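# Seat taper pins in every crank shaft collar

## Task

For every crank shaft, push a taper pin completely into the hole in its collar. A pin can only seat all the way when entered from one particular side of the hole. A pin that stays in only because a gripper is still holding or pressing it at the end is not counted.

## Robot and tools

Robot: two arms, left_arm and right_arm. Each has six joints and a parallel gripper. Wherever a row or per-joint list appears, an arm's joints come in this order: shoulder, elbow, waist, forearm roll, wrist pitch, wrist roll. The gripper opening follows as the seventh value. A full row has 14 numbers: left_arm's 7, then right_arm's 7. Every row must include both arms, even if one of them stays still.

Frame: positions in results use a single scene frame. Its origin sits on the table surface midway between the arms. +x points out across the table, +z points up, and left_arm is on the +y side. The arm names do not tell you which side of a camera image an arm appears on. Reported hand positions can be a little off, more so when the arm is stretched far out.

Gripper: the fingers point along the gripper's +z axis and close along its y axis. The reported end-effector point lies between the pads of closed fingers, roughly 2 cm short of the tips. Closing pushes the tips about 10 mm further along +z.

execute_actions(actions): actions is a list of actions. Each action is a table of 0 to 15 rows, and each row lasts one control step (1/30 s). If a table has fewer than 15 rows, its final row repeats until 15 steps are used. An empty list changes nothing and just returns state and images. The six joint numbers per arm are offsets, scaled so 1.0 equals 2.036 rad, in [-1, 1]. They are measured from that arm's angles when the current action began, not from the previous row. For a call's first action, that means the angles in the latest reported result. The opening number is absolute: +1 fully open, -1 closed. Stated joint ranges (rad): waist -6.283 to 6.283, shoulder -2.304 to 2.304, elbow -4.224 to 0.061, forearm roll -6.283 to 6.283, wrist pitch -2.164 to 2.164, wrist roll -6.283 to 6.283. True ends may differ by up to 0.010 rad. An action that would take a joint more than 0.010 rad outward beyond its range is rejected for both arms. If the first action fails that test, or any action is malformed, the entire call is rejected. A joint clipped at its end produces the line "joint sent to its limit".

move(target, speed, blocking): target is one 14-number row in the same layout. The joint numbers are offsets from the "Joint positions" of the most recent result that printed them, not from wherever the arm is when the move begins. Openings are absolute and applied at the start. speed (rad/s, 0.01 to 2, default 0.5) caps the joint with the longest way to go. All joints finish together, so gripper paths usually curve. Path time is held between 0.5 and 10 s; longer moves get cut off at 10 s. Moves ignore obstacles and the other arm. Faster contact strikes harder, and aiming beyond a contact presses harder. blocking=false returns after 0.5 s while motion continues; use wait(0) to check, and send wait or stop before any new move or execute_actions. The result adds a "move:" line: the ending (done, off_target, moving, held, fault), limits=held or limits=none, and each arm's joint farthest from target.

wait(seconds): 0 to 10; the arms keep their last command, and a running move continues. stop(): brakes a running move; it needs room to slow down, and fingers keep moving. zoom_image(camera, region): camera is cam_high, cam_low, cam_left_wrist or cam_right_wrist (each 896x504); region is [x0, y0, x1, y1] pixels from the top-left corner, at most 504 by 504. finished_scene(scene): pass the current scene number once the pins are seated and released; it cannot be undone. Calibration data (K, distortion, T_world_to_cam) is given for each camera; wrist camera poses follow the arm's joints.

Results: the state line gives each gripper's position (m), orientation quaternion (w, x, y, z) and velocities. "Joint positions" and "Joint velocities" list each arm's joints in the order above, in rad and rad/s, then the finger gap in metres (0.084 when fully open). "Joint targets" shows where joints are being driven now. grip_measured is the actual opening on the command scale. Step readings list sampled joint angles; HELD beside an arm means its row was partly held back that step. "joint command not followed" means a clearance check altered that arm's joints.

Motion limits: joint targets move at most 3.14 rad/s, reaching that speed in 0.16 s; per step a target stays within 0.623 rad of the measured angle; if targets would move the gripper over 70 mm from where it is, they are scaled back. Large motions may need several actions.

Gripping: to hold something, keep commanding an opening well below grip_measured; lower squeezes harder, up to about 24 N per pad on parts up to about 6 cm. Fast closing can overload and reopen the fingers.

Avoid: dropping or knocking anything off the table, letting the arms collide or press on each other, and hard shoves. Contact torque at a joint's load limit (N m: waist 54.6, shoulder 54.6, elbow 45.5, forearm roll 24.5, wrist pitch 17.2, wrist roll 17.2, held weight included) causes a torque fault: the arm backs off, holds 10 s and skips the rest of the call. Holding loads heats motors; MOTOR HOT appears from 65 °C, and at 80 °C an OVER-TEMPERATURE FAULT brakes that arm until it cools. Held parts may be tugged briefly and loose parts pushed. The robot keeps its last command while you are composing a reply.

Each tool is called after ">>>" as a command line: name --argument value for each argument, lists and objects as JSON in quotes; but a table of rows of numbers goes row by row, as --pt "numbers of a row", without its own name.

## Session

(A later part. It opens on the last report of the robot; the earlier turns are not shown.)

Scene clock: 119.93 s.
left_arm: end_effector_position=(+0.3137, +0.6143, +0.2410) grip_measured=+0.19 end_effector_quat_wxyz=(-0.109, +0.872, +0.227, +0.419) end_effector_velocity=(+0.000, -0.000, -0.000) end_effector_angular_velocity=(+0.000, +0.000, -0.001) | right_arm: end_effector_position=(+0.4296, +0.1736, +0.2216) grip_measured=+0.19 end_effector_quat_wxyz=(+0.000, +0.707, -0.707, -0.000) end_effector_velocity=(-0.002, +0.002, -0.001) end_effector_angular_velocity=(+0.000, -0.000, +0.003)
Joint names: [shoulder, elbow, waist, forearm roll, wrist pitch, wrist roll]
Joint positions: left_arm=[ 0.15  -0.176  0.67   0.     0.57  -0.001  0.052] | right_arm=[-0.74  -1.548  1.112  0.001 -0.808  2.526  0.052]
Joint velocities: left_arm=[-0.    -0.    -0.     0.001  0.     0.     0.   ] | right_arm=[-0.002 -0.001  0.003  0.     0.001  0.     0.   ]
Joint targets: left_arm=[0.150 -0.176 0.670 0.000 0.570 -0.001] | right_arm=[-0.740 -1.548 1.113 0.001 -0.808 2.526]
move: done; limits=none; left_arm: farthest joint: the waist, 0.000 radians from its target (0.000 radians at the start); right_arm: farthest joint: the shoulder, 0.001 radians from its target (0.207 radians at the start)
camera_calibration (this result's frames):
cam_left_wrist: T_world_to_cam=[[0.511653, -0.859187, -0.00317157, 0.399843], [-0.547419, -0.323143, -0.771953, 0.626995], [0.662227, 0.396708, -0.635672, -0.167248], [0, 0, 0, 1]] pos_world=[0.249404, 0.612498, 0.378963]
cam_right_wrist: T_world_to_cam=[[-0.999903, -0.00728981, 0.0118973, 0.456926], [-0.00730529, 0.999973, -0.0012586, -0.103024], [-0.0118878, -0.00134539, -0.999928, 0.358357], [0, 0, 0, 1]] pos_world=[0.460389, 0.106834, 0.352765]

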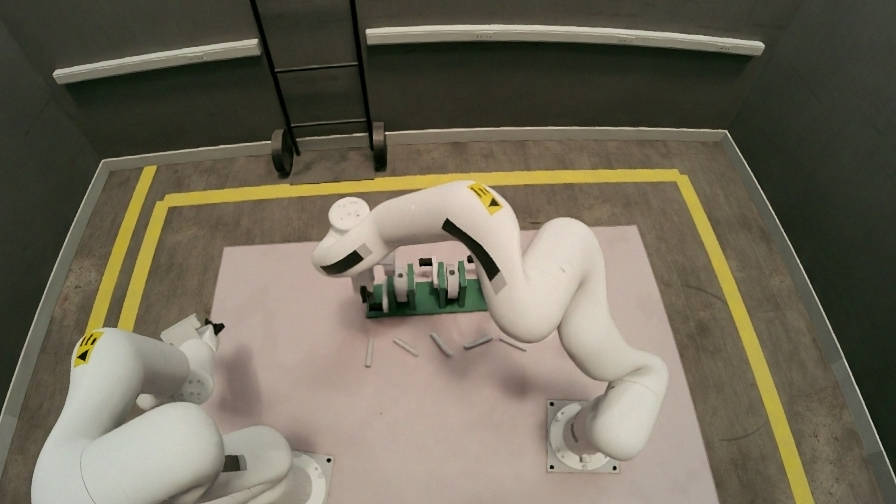

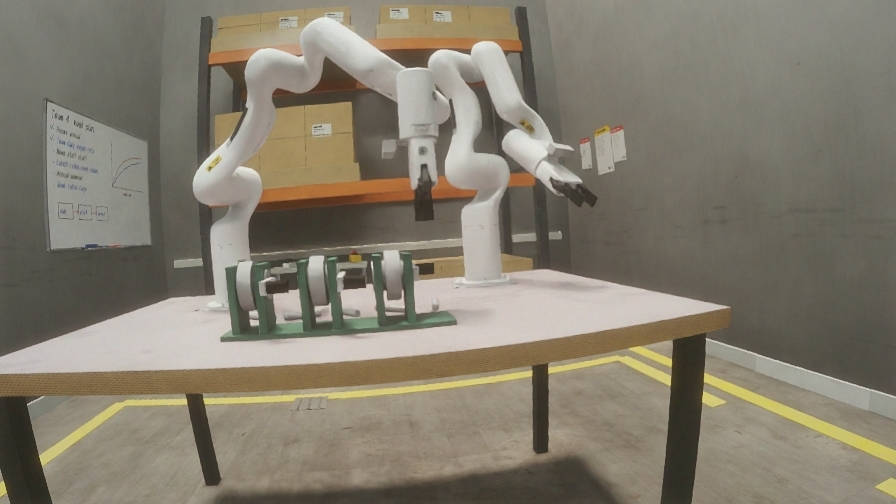

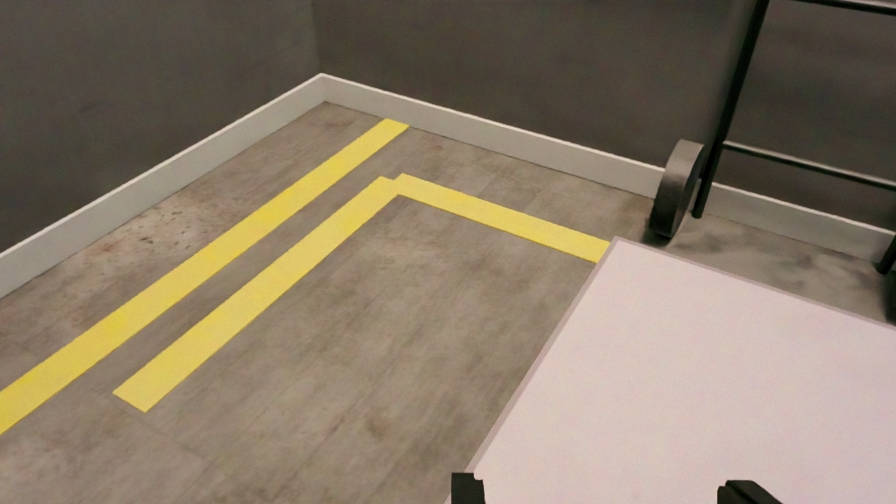

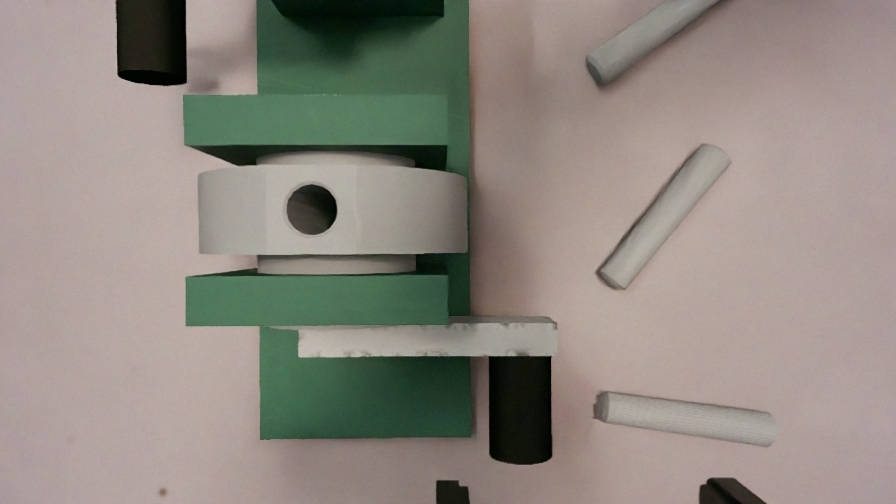

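>>> move --target '[0,0,0,0,0,0,0.2,0.0111,0.0204,-0.0017,0,0.0093,-0.0017,0.2]'

>>> move --target '[0,0,0,0,0,0,0.2,-0.089,0,0,0,0.089,0,0.2]' --speed 0.15

>>> move --target '[0,0,0,0,0,0,0.2,0,0,0,0,0,0,-0.6]'

>>> move --target '[0,0,0,0,0,0,0.2,0.0183,-0.0112,-0.0058,0,-0.0295,-0.0058,-0.6]' --speed 0.06

>>> move --target '[0,0,0,0,0,0,0.2,-0.0236,-0.080,-0.0335,0,-0.0564,-0.0335,-0.42]' --speed 0.12

>>> move --target '[0,0,0,0,0,0,0.2,-0.0735,-0.094,-0.030,0,-0.0205,-0.030,-0.42]' --speed 0.12

Scene clock: 136.97 s.
left_arm: end_effector_position=(+0.3137, +0.6143, +0.2410) grip_measured=+0.19 end_effector_quat_wxyz=(-0.109, +0.872, +0.227, +0.419) end_effector_velocity=(+0.000, +0.000, +0.001) end_effector_angular_velocity=(+0.002, -0.003, +0.000) | right_arm: end_effector_position=(+0.4256, +0.1640, +0.2197) grip_measured=+0.19 end_effector_quat_wxyz=(+0.000, +0.707, -0.707, -0.000) end_effector_velocity=(-0.000, -0.001, -0.000) end_effector_angular_velocity=(-0.002, +0.001, +0.000)
Joint names: [shoulder, elbow, waist, forearm roll, wrist pitch, wrist roll]
Joint positions: left_arm=[ 0.15  -0.176  0.67   0.     0.57  -0.001  0.052] | right_arm=[-0.717 -1.506  1.109  0.001 -0.789  2.523  0.052]
Joint velocities: left_arm=[ 0.     0.    -0.    -0.     0.003 -0.    -0.   ] | right_arm=[ 0.     0.001 -0.    -0.    -0.002 -0.    -0.   ]
Joint targets: left_arm=[0.150 -0.176 0.670 0.000 0.570 -0.001] | right_arm=[-0.717 -1.506 1.109 0.001 -0.789 2.523]
move: done; limits=none; left_arm: farthest joint: the waist, 0.000 radians from its target (0.000 radians at the start); right_arm: farthest joint: the waist, 0.000 radians from its target (0.005 radians at the start)
camera_calibration (this result's frames):
cam_left_wrist: T_world_to_cam=[[0.511652, -0.859187, -0.00317153, 0.399843], [-0.547419, -0.323143, -0.771953, 0.626995], [0.662227, 0.396708, -0.635672, -0.167248], [0, 0, 0, 1]] pos_world=[0.249404, 0.612498, 0.378963]
cam_right_wrist: T_world_to_cam=[[-0.999903, -0.00729291, 0.0118805, 0.452902], [-0.00730827, 0.999973, -0.00124955, -0.0934508], [-0.0118711, -0.00133625, -0.999929, 0.356384], [0, 0, 0, 1]] pos_world=[0.456405, 0.0972274, 0.350862]

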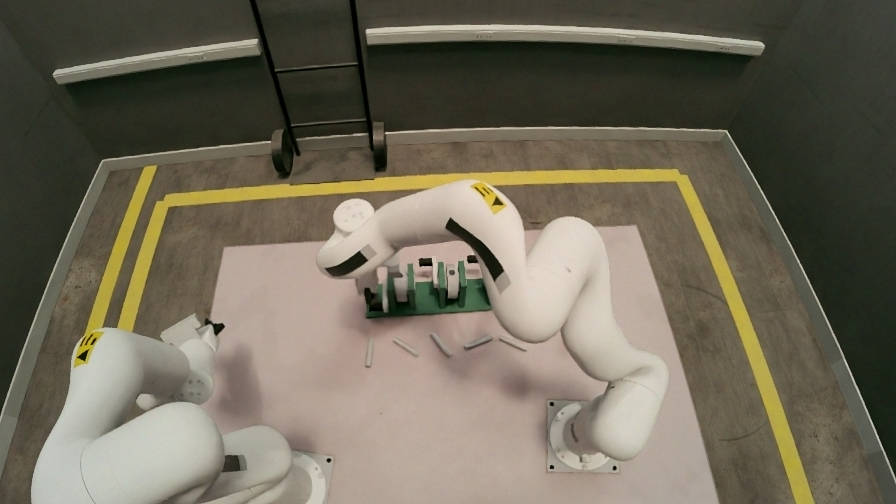

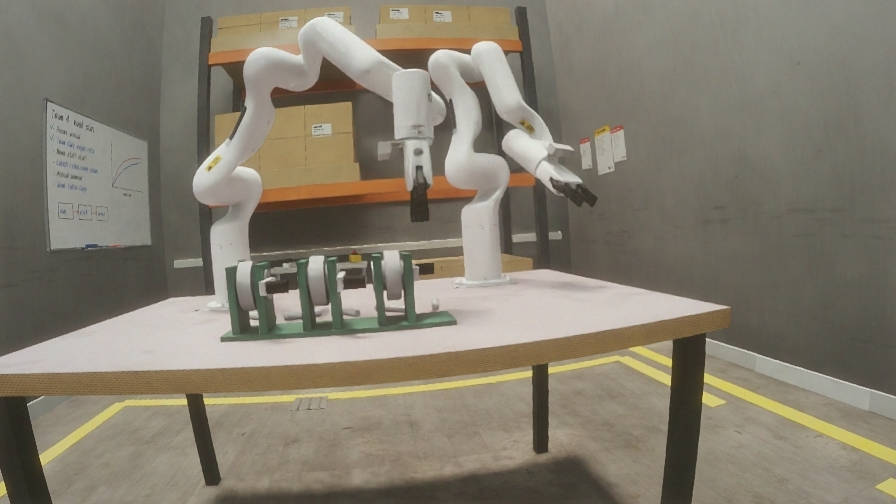

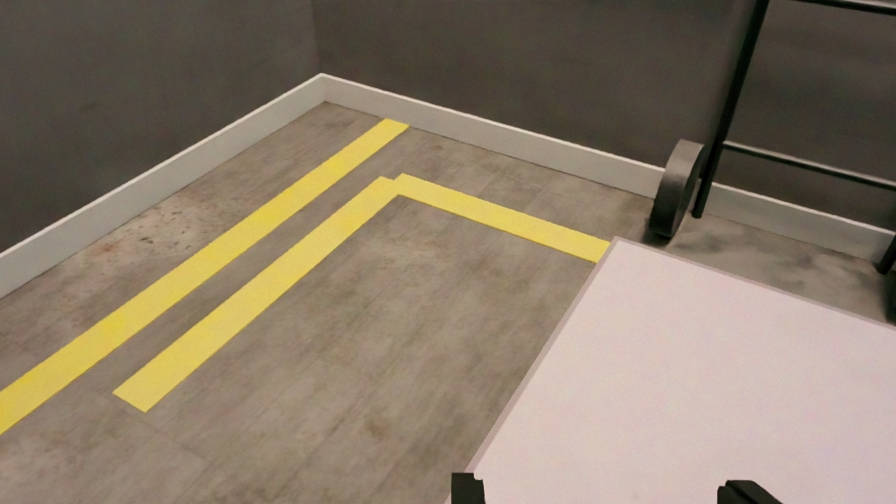

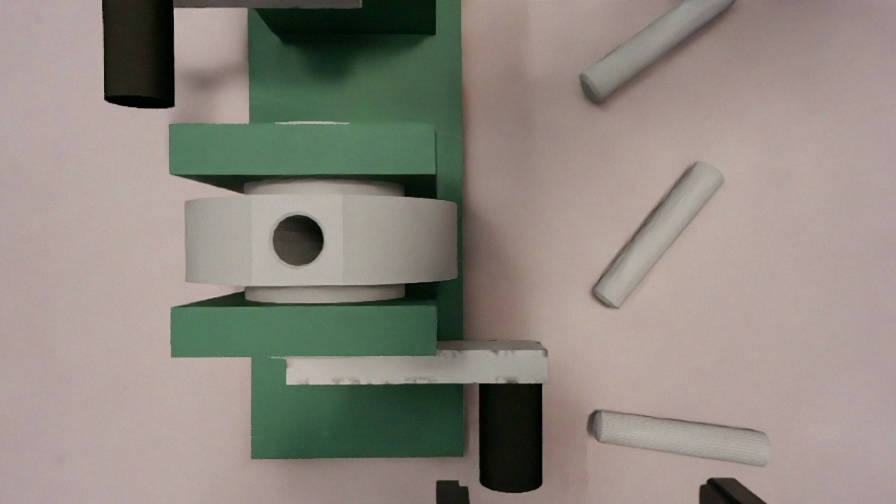

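Scene clock: 138.53 s.
left_arm: end_effector_position=(+0.3137, +0.6143, +0.2410) grip_measured=+0.19 end_effector_quat_wxyz=(-0.109, +0.872, +0.227, +0.419) end_effector_velocity=(+0.000, -0.000, -0.000) end_effector_angular_velocity=(+0.000, -0.000, -0.000) | right_arm: end_effector_position=(+0.4299, +0.1699, +0.0986) grip_measured=+0.19 end_effector_quat_wxyz=(+0.000, +0.707, -0.707, -0.000) end_effector_velocity=(+0.000, -0.001, -0.002) end_effector_angular_velocity=(-0.002, +0.001, -0.001)
Joint names: [shoulder, elbow, waist, forearm roll, wrist pitch, wrist roll]
Joint positions: left_arm=[ 0.15  -0.176  0.67   0.     0.57  -0.001  0.052] | right_arm=[-0.898 -1.507  1.109  0.001 -0.608  2.523  0.052]
Joint velocities: left_arm=[-0. -0. -0. -0.  0.  0. -0.] | right_arm=[-0.002  0.002 -0.001 -0.     0.001 -0.     0.   ]
Joint targets: left_arm=[0.150 -0.176 0.670 0.000 0.570 -0.001] | right_arm=[-0.899 -1.506 1.109 0.001 -0.608 2.523]
move: done; limits=none; left_arm: farthest joint: the waist, 0.000 radians from its target (0.000 radians at the start); right_arm: farthest joint: the elbow, 0.001 radians from its target (0.000 radians at the start)
camera_calibration (this result's frames):
cam_left_wrist: T_world_to_cam=[[0.511653, -0.859187, -0.00317134, 0.399843], [-0.547419, -0.323143, -0.771953, 0.626995], [0.662227, 0.396708, -0.635672, -0.167248], [0, 0, 0, 1]] pos_world=[0.249404, 0.612498, 0.378963]
cam_right_wrist: T_world_to_cam=[[-0.999908, -0.00718623, 0.0114638, 0.458701], [-0.00719684, 0.999974, -0.000884542, -0.0996397], [-0.0114572, -0.000966965, -0.999934, 0.235185], [0, 0, 0, 1]] pos_world=[0.460637, 0.103161, 0.229823]

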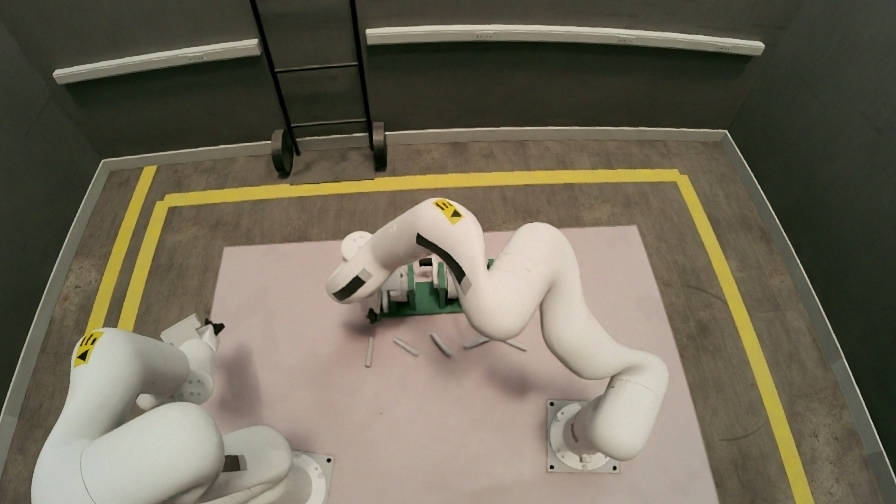

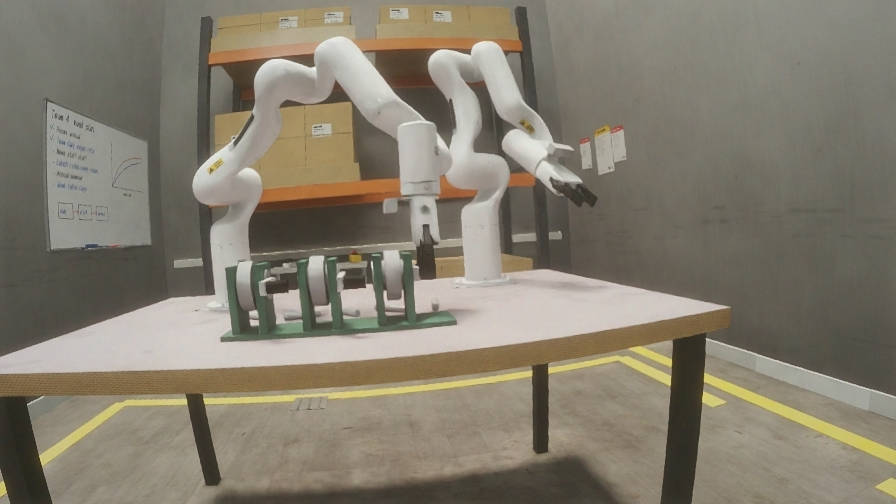

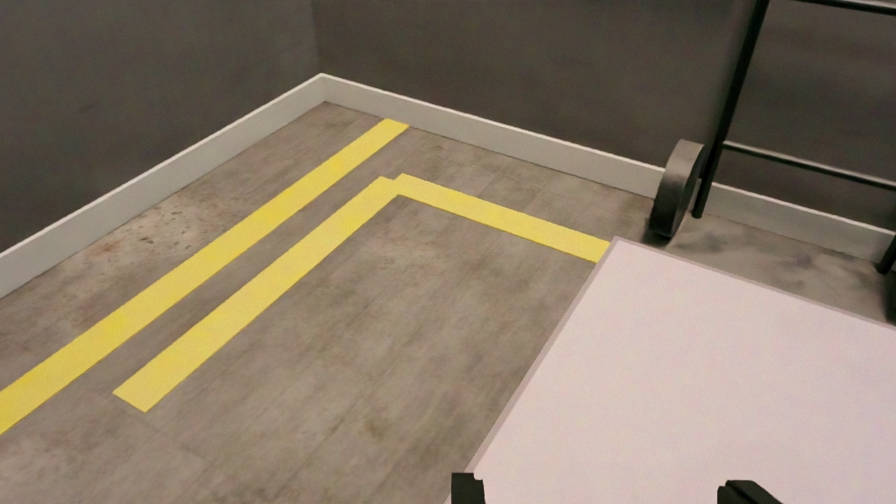

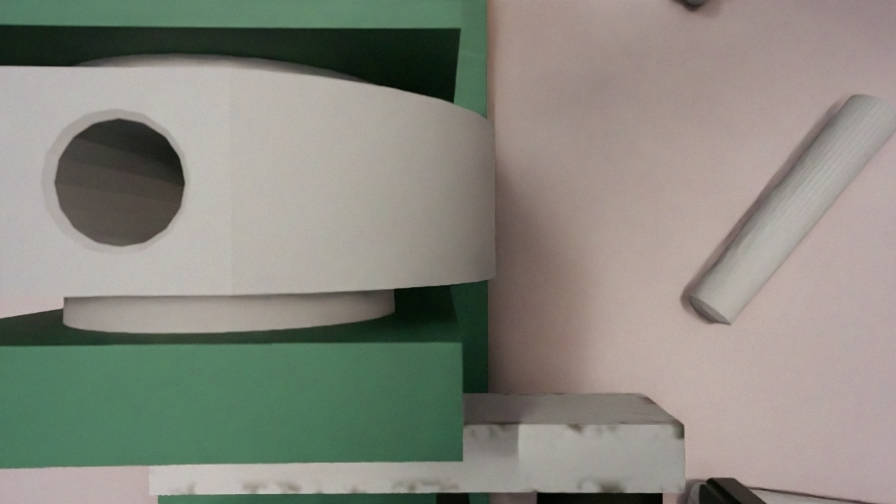

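Scene clock: 139.03 s.
left_arm: end_effector_position=(+0.3137, +0.6143, +0.2410) grip_measured=+0.19 end_effector_quat_wxyz=(-0.109, +0.872, +0.227, +0.419) end_effector_velocity=(+0.000, +0.001, +0.000) end_effector_angular_velocity=(+0.001, -0.002, +0.001) | right_arm: end_effector_position=(+0.4305, +0.1700, +0.0988) grip_measured=-0.47 end_effector_quat_wxyz=(-0.001, +0.707, -0.707, -0.000) end_effector_velocity=(-0.001, +0.000, +0.000) end_effector_angular_velocity=(+0.000, +0.000, +0.001)
Joint names: [shoulder, elbow, waist, forearm roll, wrist pitch, wrist roll]
Joint positions: left_arm=[ 0.15  -0.176  0.67   0.     0.57  -0.001  0.052] | right_arm=[-0.898 -1.507  1.108  0.001 -0.607  2.523  0.024]
Joint velocities: left_arm=[-0.    -0.     0.001 -0.     0.002  0.     0.   ] | right_arm=[ 0.001  0.     0.001  0.    -0.001 -0.    -0.   ]
Joint targets: left_arm=[0.150 -0.176 0.670 0.000 0.570 -0.001] | right_arm=[-0.898 -1.507 1.109 0.001 -0.608 2.523]
move: done; limits=none; left_arm: farthest joint: the waist, 0.000 radians from its target (0.000 radians at the start); right_arm: farthest joint: the waist, 0.001 radians from its target (0.000 radians at the start)
camera_calibration (this result's frames):
cam_left_wrist: T_world_to_cam=[[0.511653, -0.859187, -0.00317131, 0.399843], [-0.547419, -0.323143, -0.771953, 0.626995], [0.662227, 0.396708, -0.635672, -0.167248], [0, 0, 0, 1]] pos_world=[0.249404, 0.612498, 0.378963]
cam_right_wrist: T_world_to_cam=[[-0.999921, -0.00681272, 0.010542, 0.459363], [-0.00681301, 0.999977, 0.0000082028, -0.0999376], [-0.0105418, -0.0000636208, -0.999944, 0.234846], [0, 0, 0, 1]] pos_world=[0.461122, 0.10308, 0.229991]

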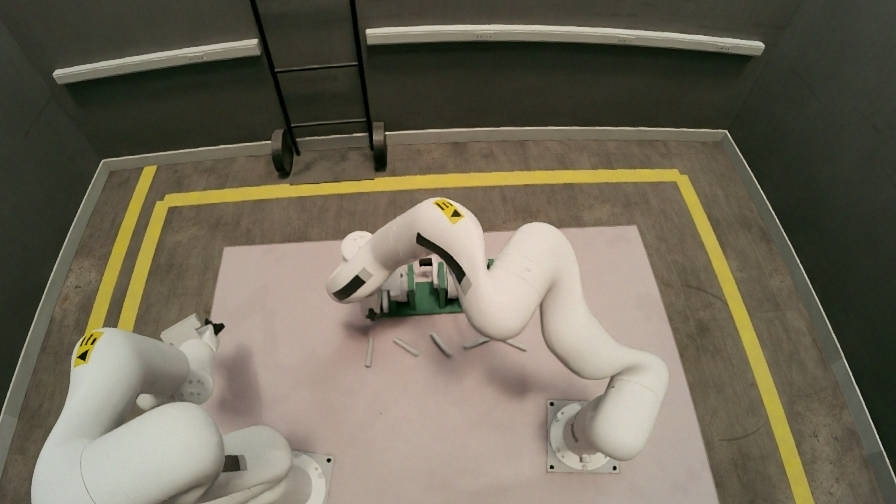

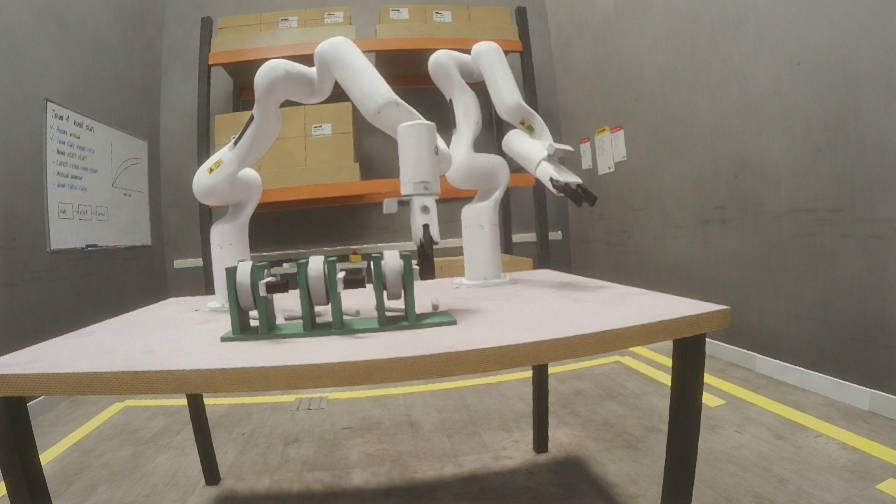

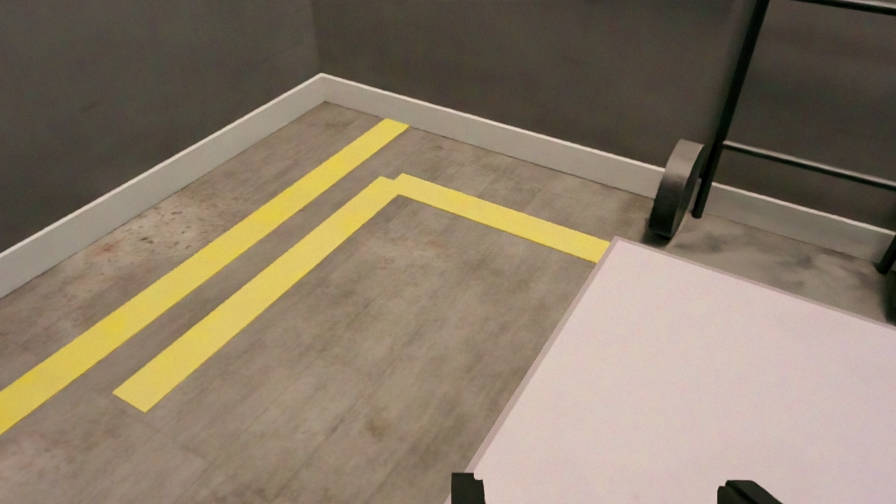

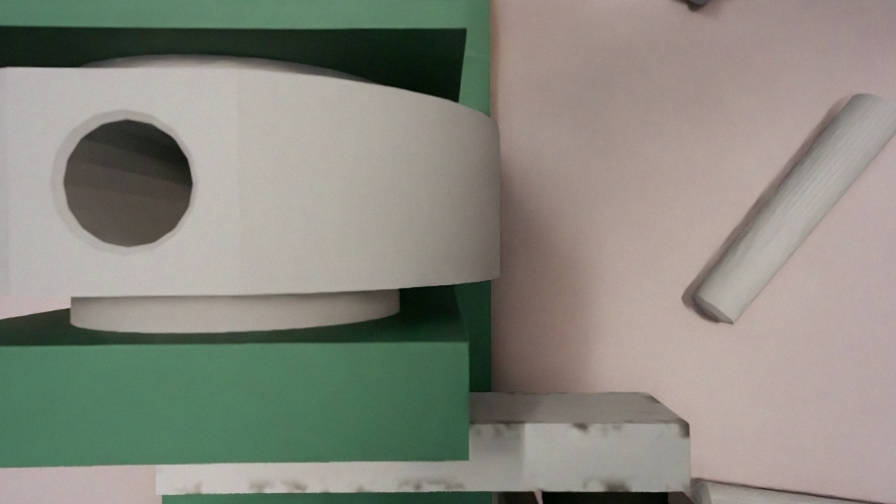

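Scene clock: 140.30 s.
left_arm: end_effector_position=(+0.3137, +0.6143, +0.2410) grip_measured=+0.19 end_effector_quat_wxyz=(-0.109, +0.872, +0.227, +0.419) end_effector_velocity=(-0.000, -0.000, -0.000) end_effector_angular_velocity=(-0.000, +0.001, -0.000) | right_arm: end_effector_position=(+0.4411, +0.1702, +0.1327) grip_measured=-0.47 end_effector_quat_wxyz=(-0.001, +0.707, -0.707, -0.000) end_effector_velocity=(-0.000, -0.001, -0.001) end_effector_angular_velocity=(-0.003, +0.003, -0.001)
Joint names: [shoulder, elbow, waist, forearm roll, wrist pitch, wrist roll]
Joint positions: left_arm=[ 0.15  -0.176  0.67   0.     0.57  -0.001  0.052] | right_arm=[-0.861 -1.53   1.096  0.    -0.667  2.511  0.024]
Joint velocities: left_arm=[ 0.001  0.     0.     0.001 -0.002 -0.    -0.   ] | right_arm=[-0.001  0.001 -0.001  0.    -0.002  0.    -0.   ]
Joint targets: left_arm=[0.150 -0.176 0.670 0.000 0.570 -0.001] | right_arm=[-0.861 -1.530 1.097 0.001 -0.668 2.511]
move: done; limits=none; left_arm: farthest joint: the waist, 0.000 radians from its target (0.000 radians at the start); right_arm: farthest joint: the forearm roll, 0.001 radians from its target (0.000 radians at the start)
camera_calibration (this result's frames):
cam_left_wrist: T_world_to_cam=[[0.511653, -0.859186, -0.00317132, 0.399843], [-0.547419, -0.323143, -0.771953, 0.626995], [0.662227, 0.396708, -0.635672, -0.167248], [0, 0, 0, 1]] pos_world=[0.249404, 0.612498, 0.378963]
cam_right_wrist: T_world_to_cam=[[-0.999932, -0.00669138, 0.0095011, 0.469649], [-0.0066823, 0.999977, 0.00098737, -0.100289], [-0.00950749, 0.000923814, -0.999954, 0.268231], [0, 0, 0, 1]] pos_world=[0.471497, 0.103182, 0.263856]

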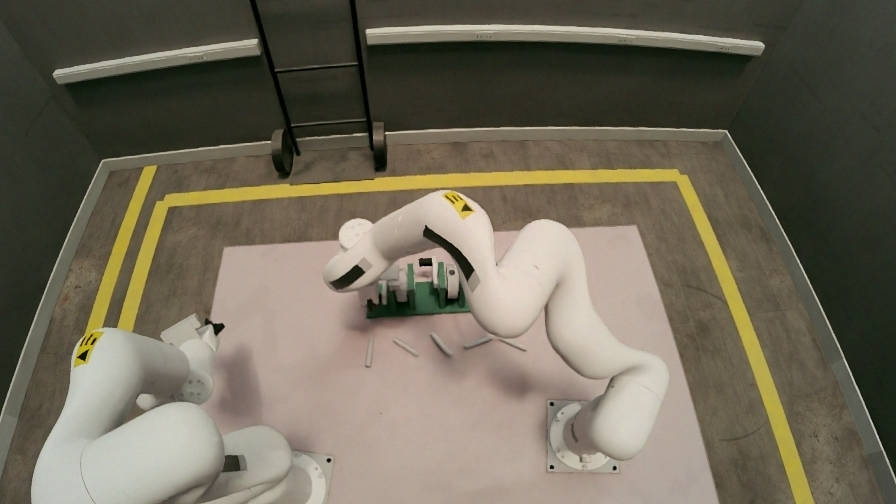

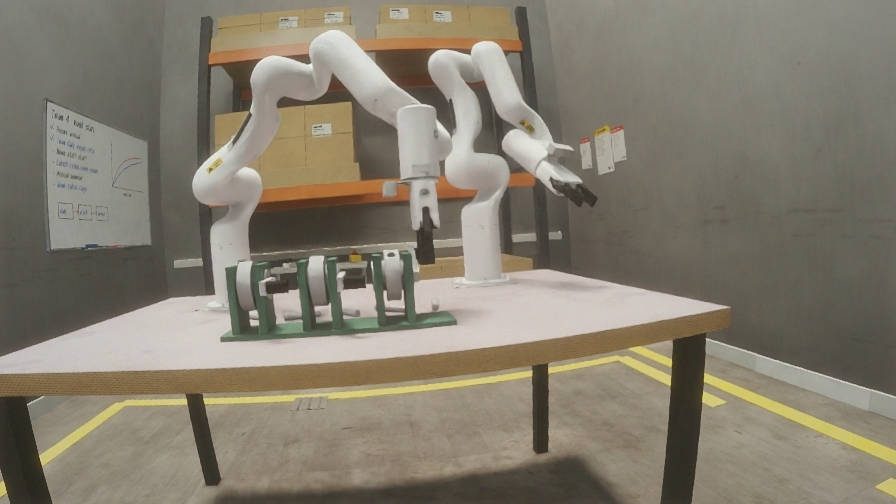

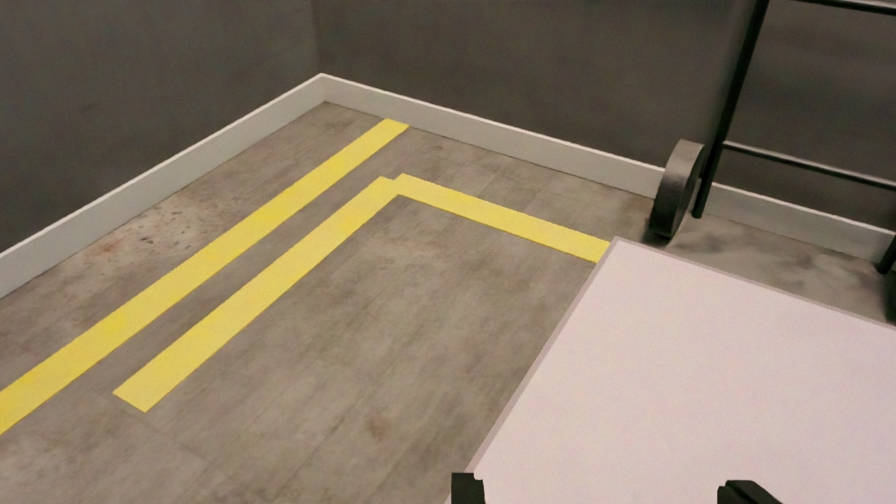

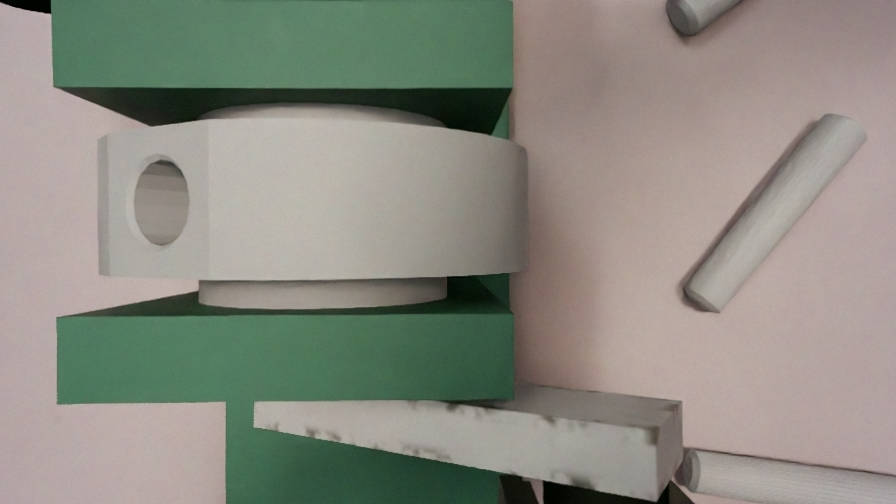

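Scene clock: 141.97 s.
left_arm: end_effector_position=(+0.3137, +0.6143, +0.2410) grip_measured=+0.19 end_effector_quat_wxyz=(-0.109, +0.872, +0.227, +0.419) end_effector_velocity=(-0.000, -0.000, -0.000) end_effector_angular_velocity=(-0.000, +0.001, -0.001) | right_arm: end_effector_position=(+0.5012, +0.1699, +0.1636) grip_measured=-0.44 end_effector_quat_wxyz=(-0.001, +0.707, -0.707, -0.000) end_effector_velocity=(-0.001, +0.000, -0.001) end_effector_angular_velocity=(-0.002, +0.002, +0.000)
Joint names: [shoulder, elbow, waist, forearm roll, wrist pitch, wrist roll]
Joint positions: left_arm=[ 0.15  -0.176  0.67   0.     0.57  -0.001  0.052] | right_arm=[-0.909 -1.693  1.028  0.    -0.781  2.443  0.025]
Joint velocities: left_arm=[ 0.001  0.    -0.     0.    -0.001 -0.     0.   ] | right_arm=[-0.001  0.     0.001 -0.    -0.001  0.001 -0.   ]
Joint targets: left_arm=[0.150 -0.176 0.670 0.000 0.570 -0.001] | right_arm=[-0.909 -1.693 1.028 0.000 -0.781 2.443]
move: done; limits=none; left_arm: farthest joint: the waist, 0.000 radians from its target (0.000 radians at the start); right_arm: farthest joint: the waist, 0.000 radians from its target (0.068 radians at the start)
camera_calibration (this result's frames):
cam_left_wrist: T_world_to_cam=[[0.511653, -0.859186, -0.00317132, 0.399843], [-0.547419, -0.323143, -0.771953, 0.626995], [0.662227, 0.396708, -0.635672, -0.167248], [0, 0, 0, 1]] pos_world=[0.249404, 0.612498, 0.378963]
cam_right_wrist: T_world_to_cam=[[-0.999934, -0.00676228, 0.0093079, 0.529574], [-0.00675466, 0.999977, 0.000849704, -0.0995742], [-0.00931343, 0.000786776, -0.999956, 0.29957], [0, 0, 0, 1]] pos_world=[0.531657, 0.102917, 0.294713]

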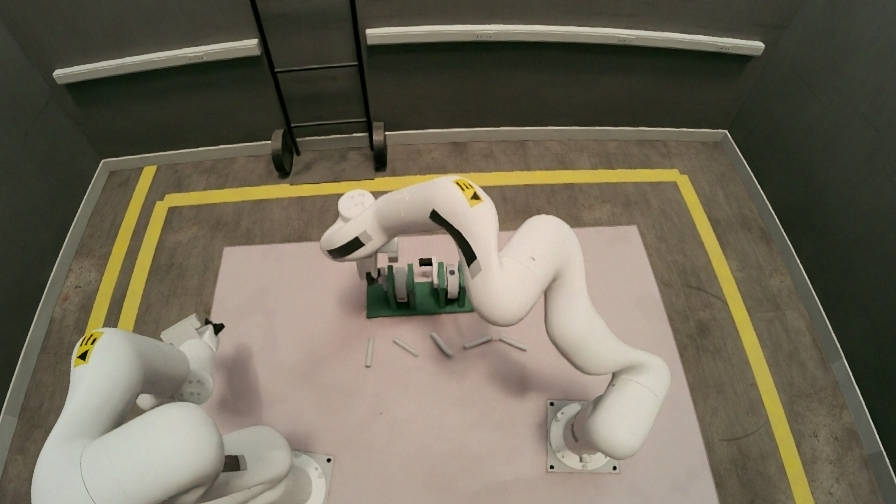

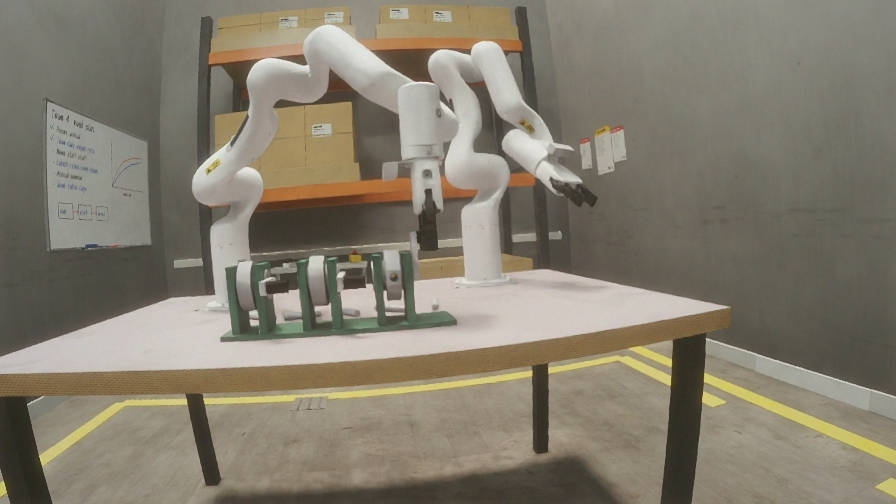

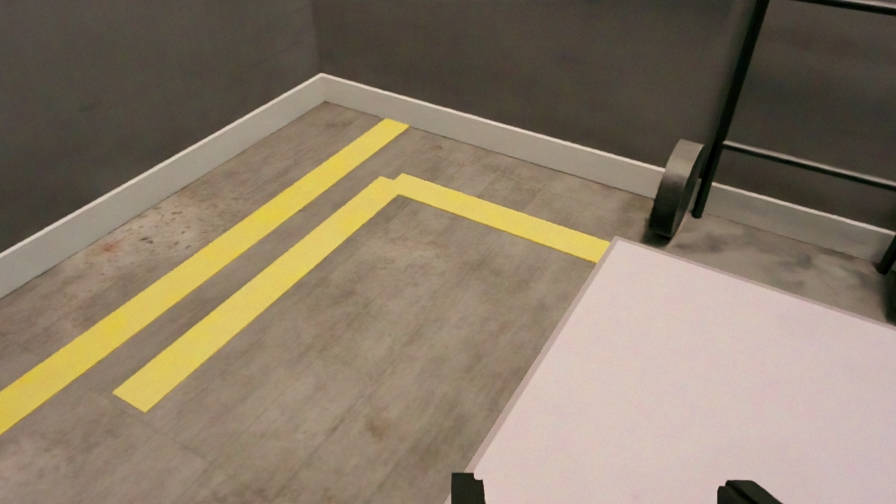

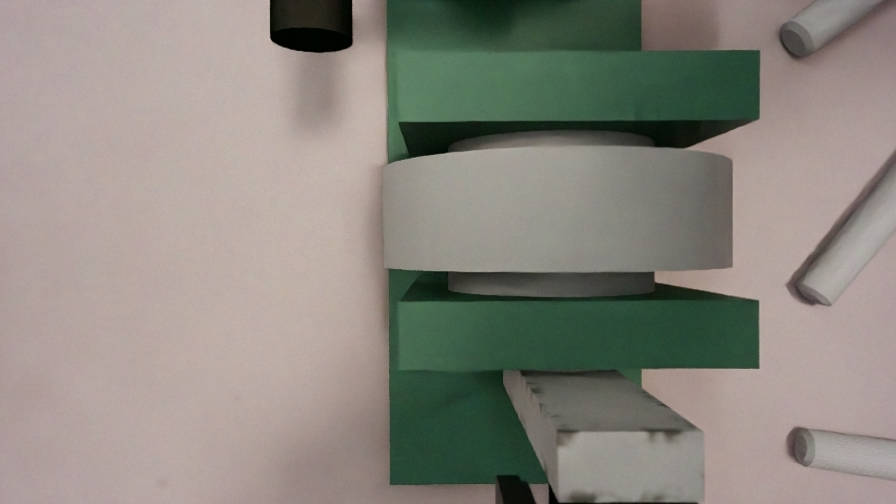

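Scene clock: 143.87 s.
left_arm: end_effector_position=(+0.3137, +0.6143, +0.2410) grip_measured=+0.19 end_effector_quat_wxyz=(-0.109, +0.872, +0.227, +0.419) end_effector_velocity=(+0.000, -0.000, +0.000) end_effector_angular_velocity=(+0.000, -0.001, -0.001) | right_arm: end_effector_position=(+0.5614, +0.1697, +0.1322) grip_measured=-0.44 end_effector_quat_wxyz=(-0.001, +0.707, -0.707, -0.000) end_effector_velocity=(+0.000, -0.000, -0.002) end_effector_angular_velocity=(-0.000, +0.000, -0.001)
Joint names: [shoulder, elbow, waist, forearm roll, wrist pitch, wrist roll]
Joint positions: left_arm=[ 0.15  -0.176  0.67   0.     0.57  -0.001  0.052] | right_arm=[-1.058 -1.884  0.967 -0.    -0.824  2.382  0.025]
Joint velocities: left_arm=[ 0.     0.    -0.001 -0.     0.001 -0.    -0.   ] | right_arm=[-0.002 -0.    -0.001  0.     0.002  0.     0.   ]
Joint targets: left_arm=[0.150 -0.176 0.670 0.000 0.570 -0.001] | right_arm=[-1.058 -1.884 0.967 0.000 -0.823 2.382]
move: done; limits=none; left_arm: farthest joint: the waist, 0.000 radians from its target (0.000 radians at the start); right_arm: farthest joint: the wrist pitch, 0.001 radians from its target (0.041 radians at the start)
camera_calibration (this result's frames):
cam_left_wrist: T_world_to_cam=[[0.511653, -0.859186, -0.00317122, 0.399843], [-0.547418, -0.323143, -0.771953, 0.626995], [0.662227, 0.396708, -0.635672, -0.167248], [0, 0, 0, 1]] pos_world=[0.249404, 0.612498, 0.378964]
cam_right_wrist: T_world_to_cam=[[-0.999932, -0.0068064, 0.00943531, 0.589978], [-0.00680315, 0.999977, 0.000376189, -0.0988574], [-0.00943765, 0.000311974, -0.999955, 0.268936], [0, 0, 0, 1]] pos_world=[0.591804, 0.102787, 0.263395]

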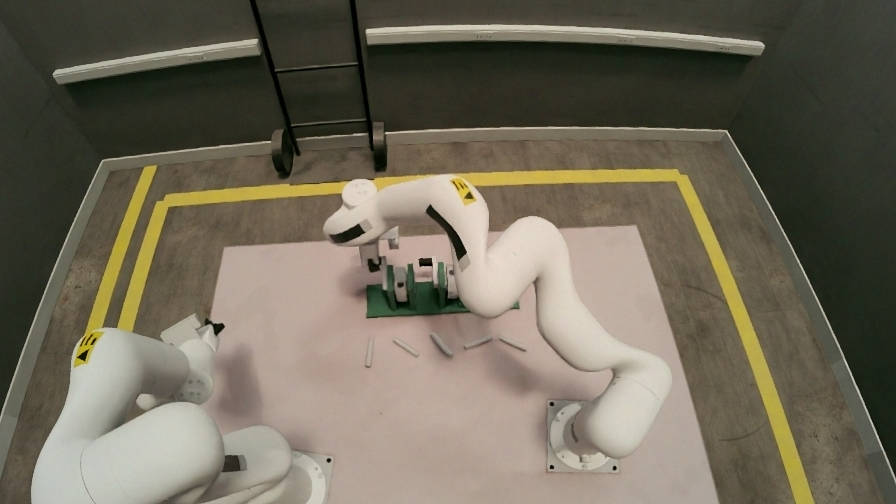

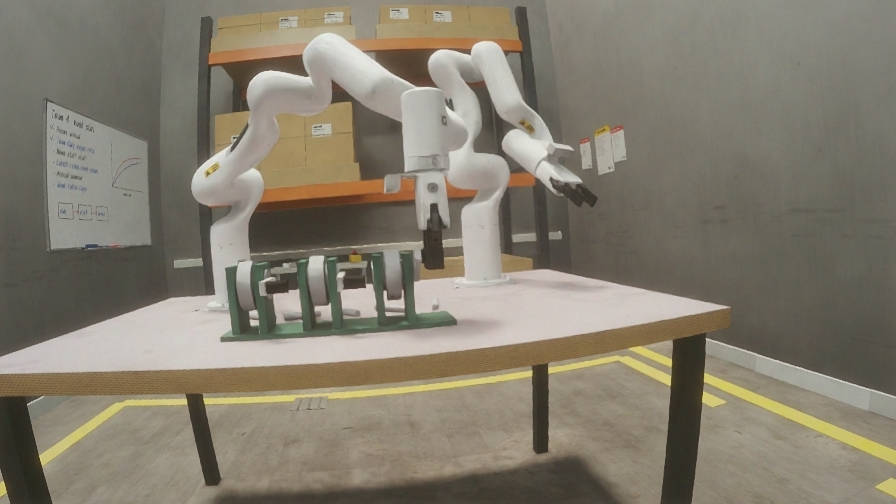

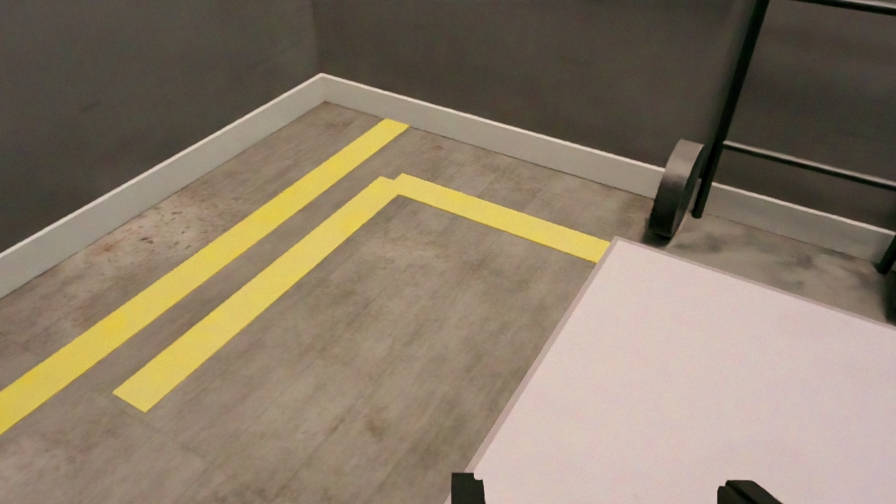

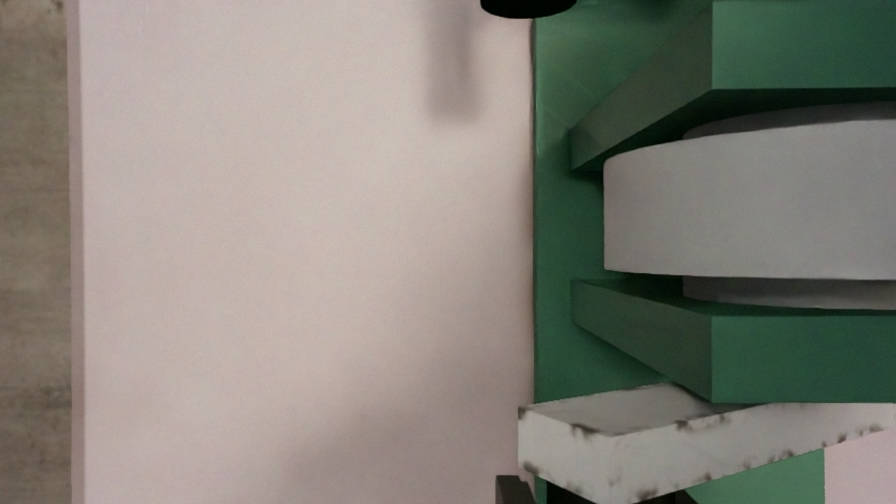

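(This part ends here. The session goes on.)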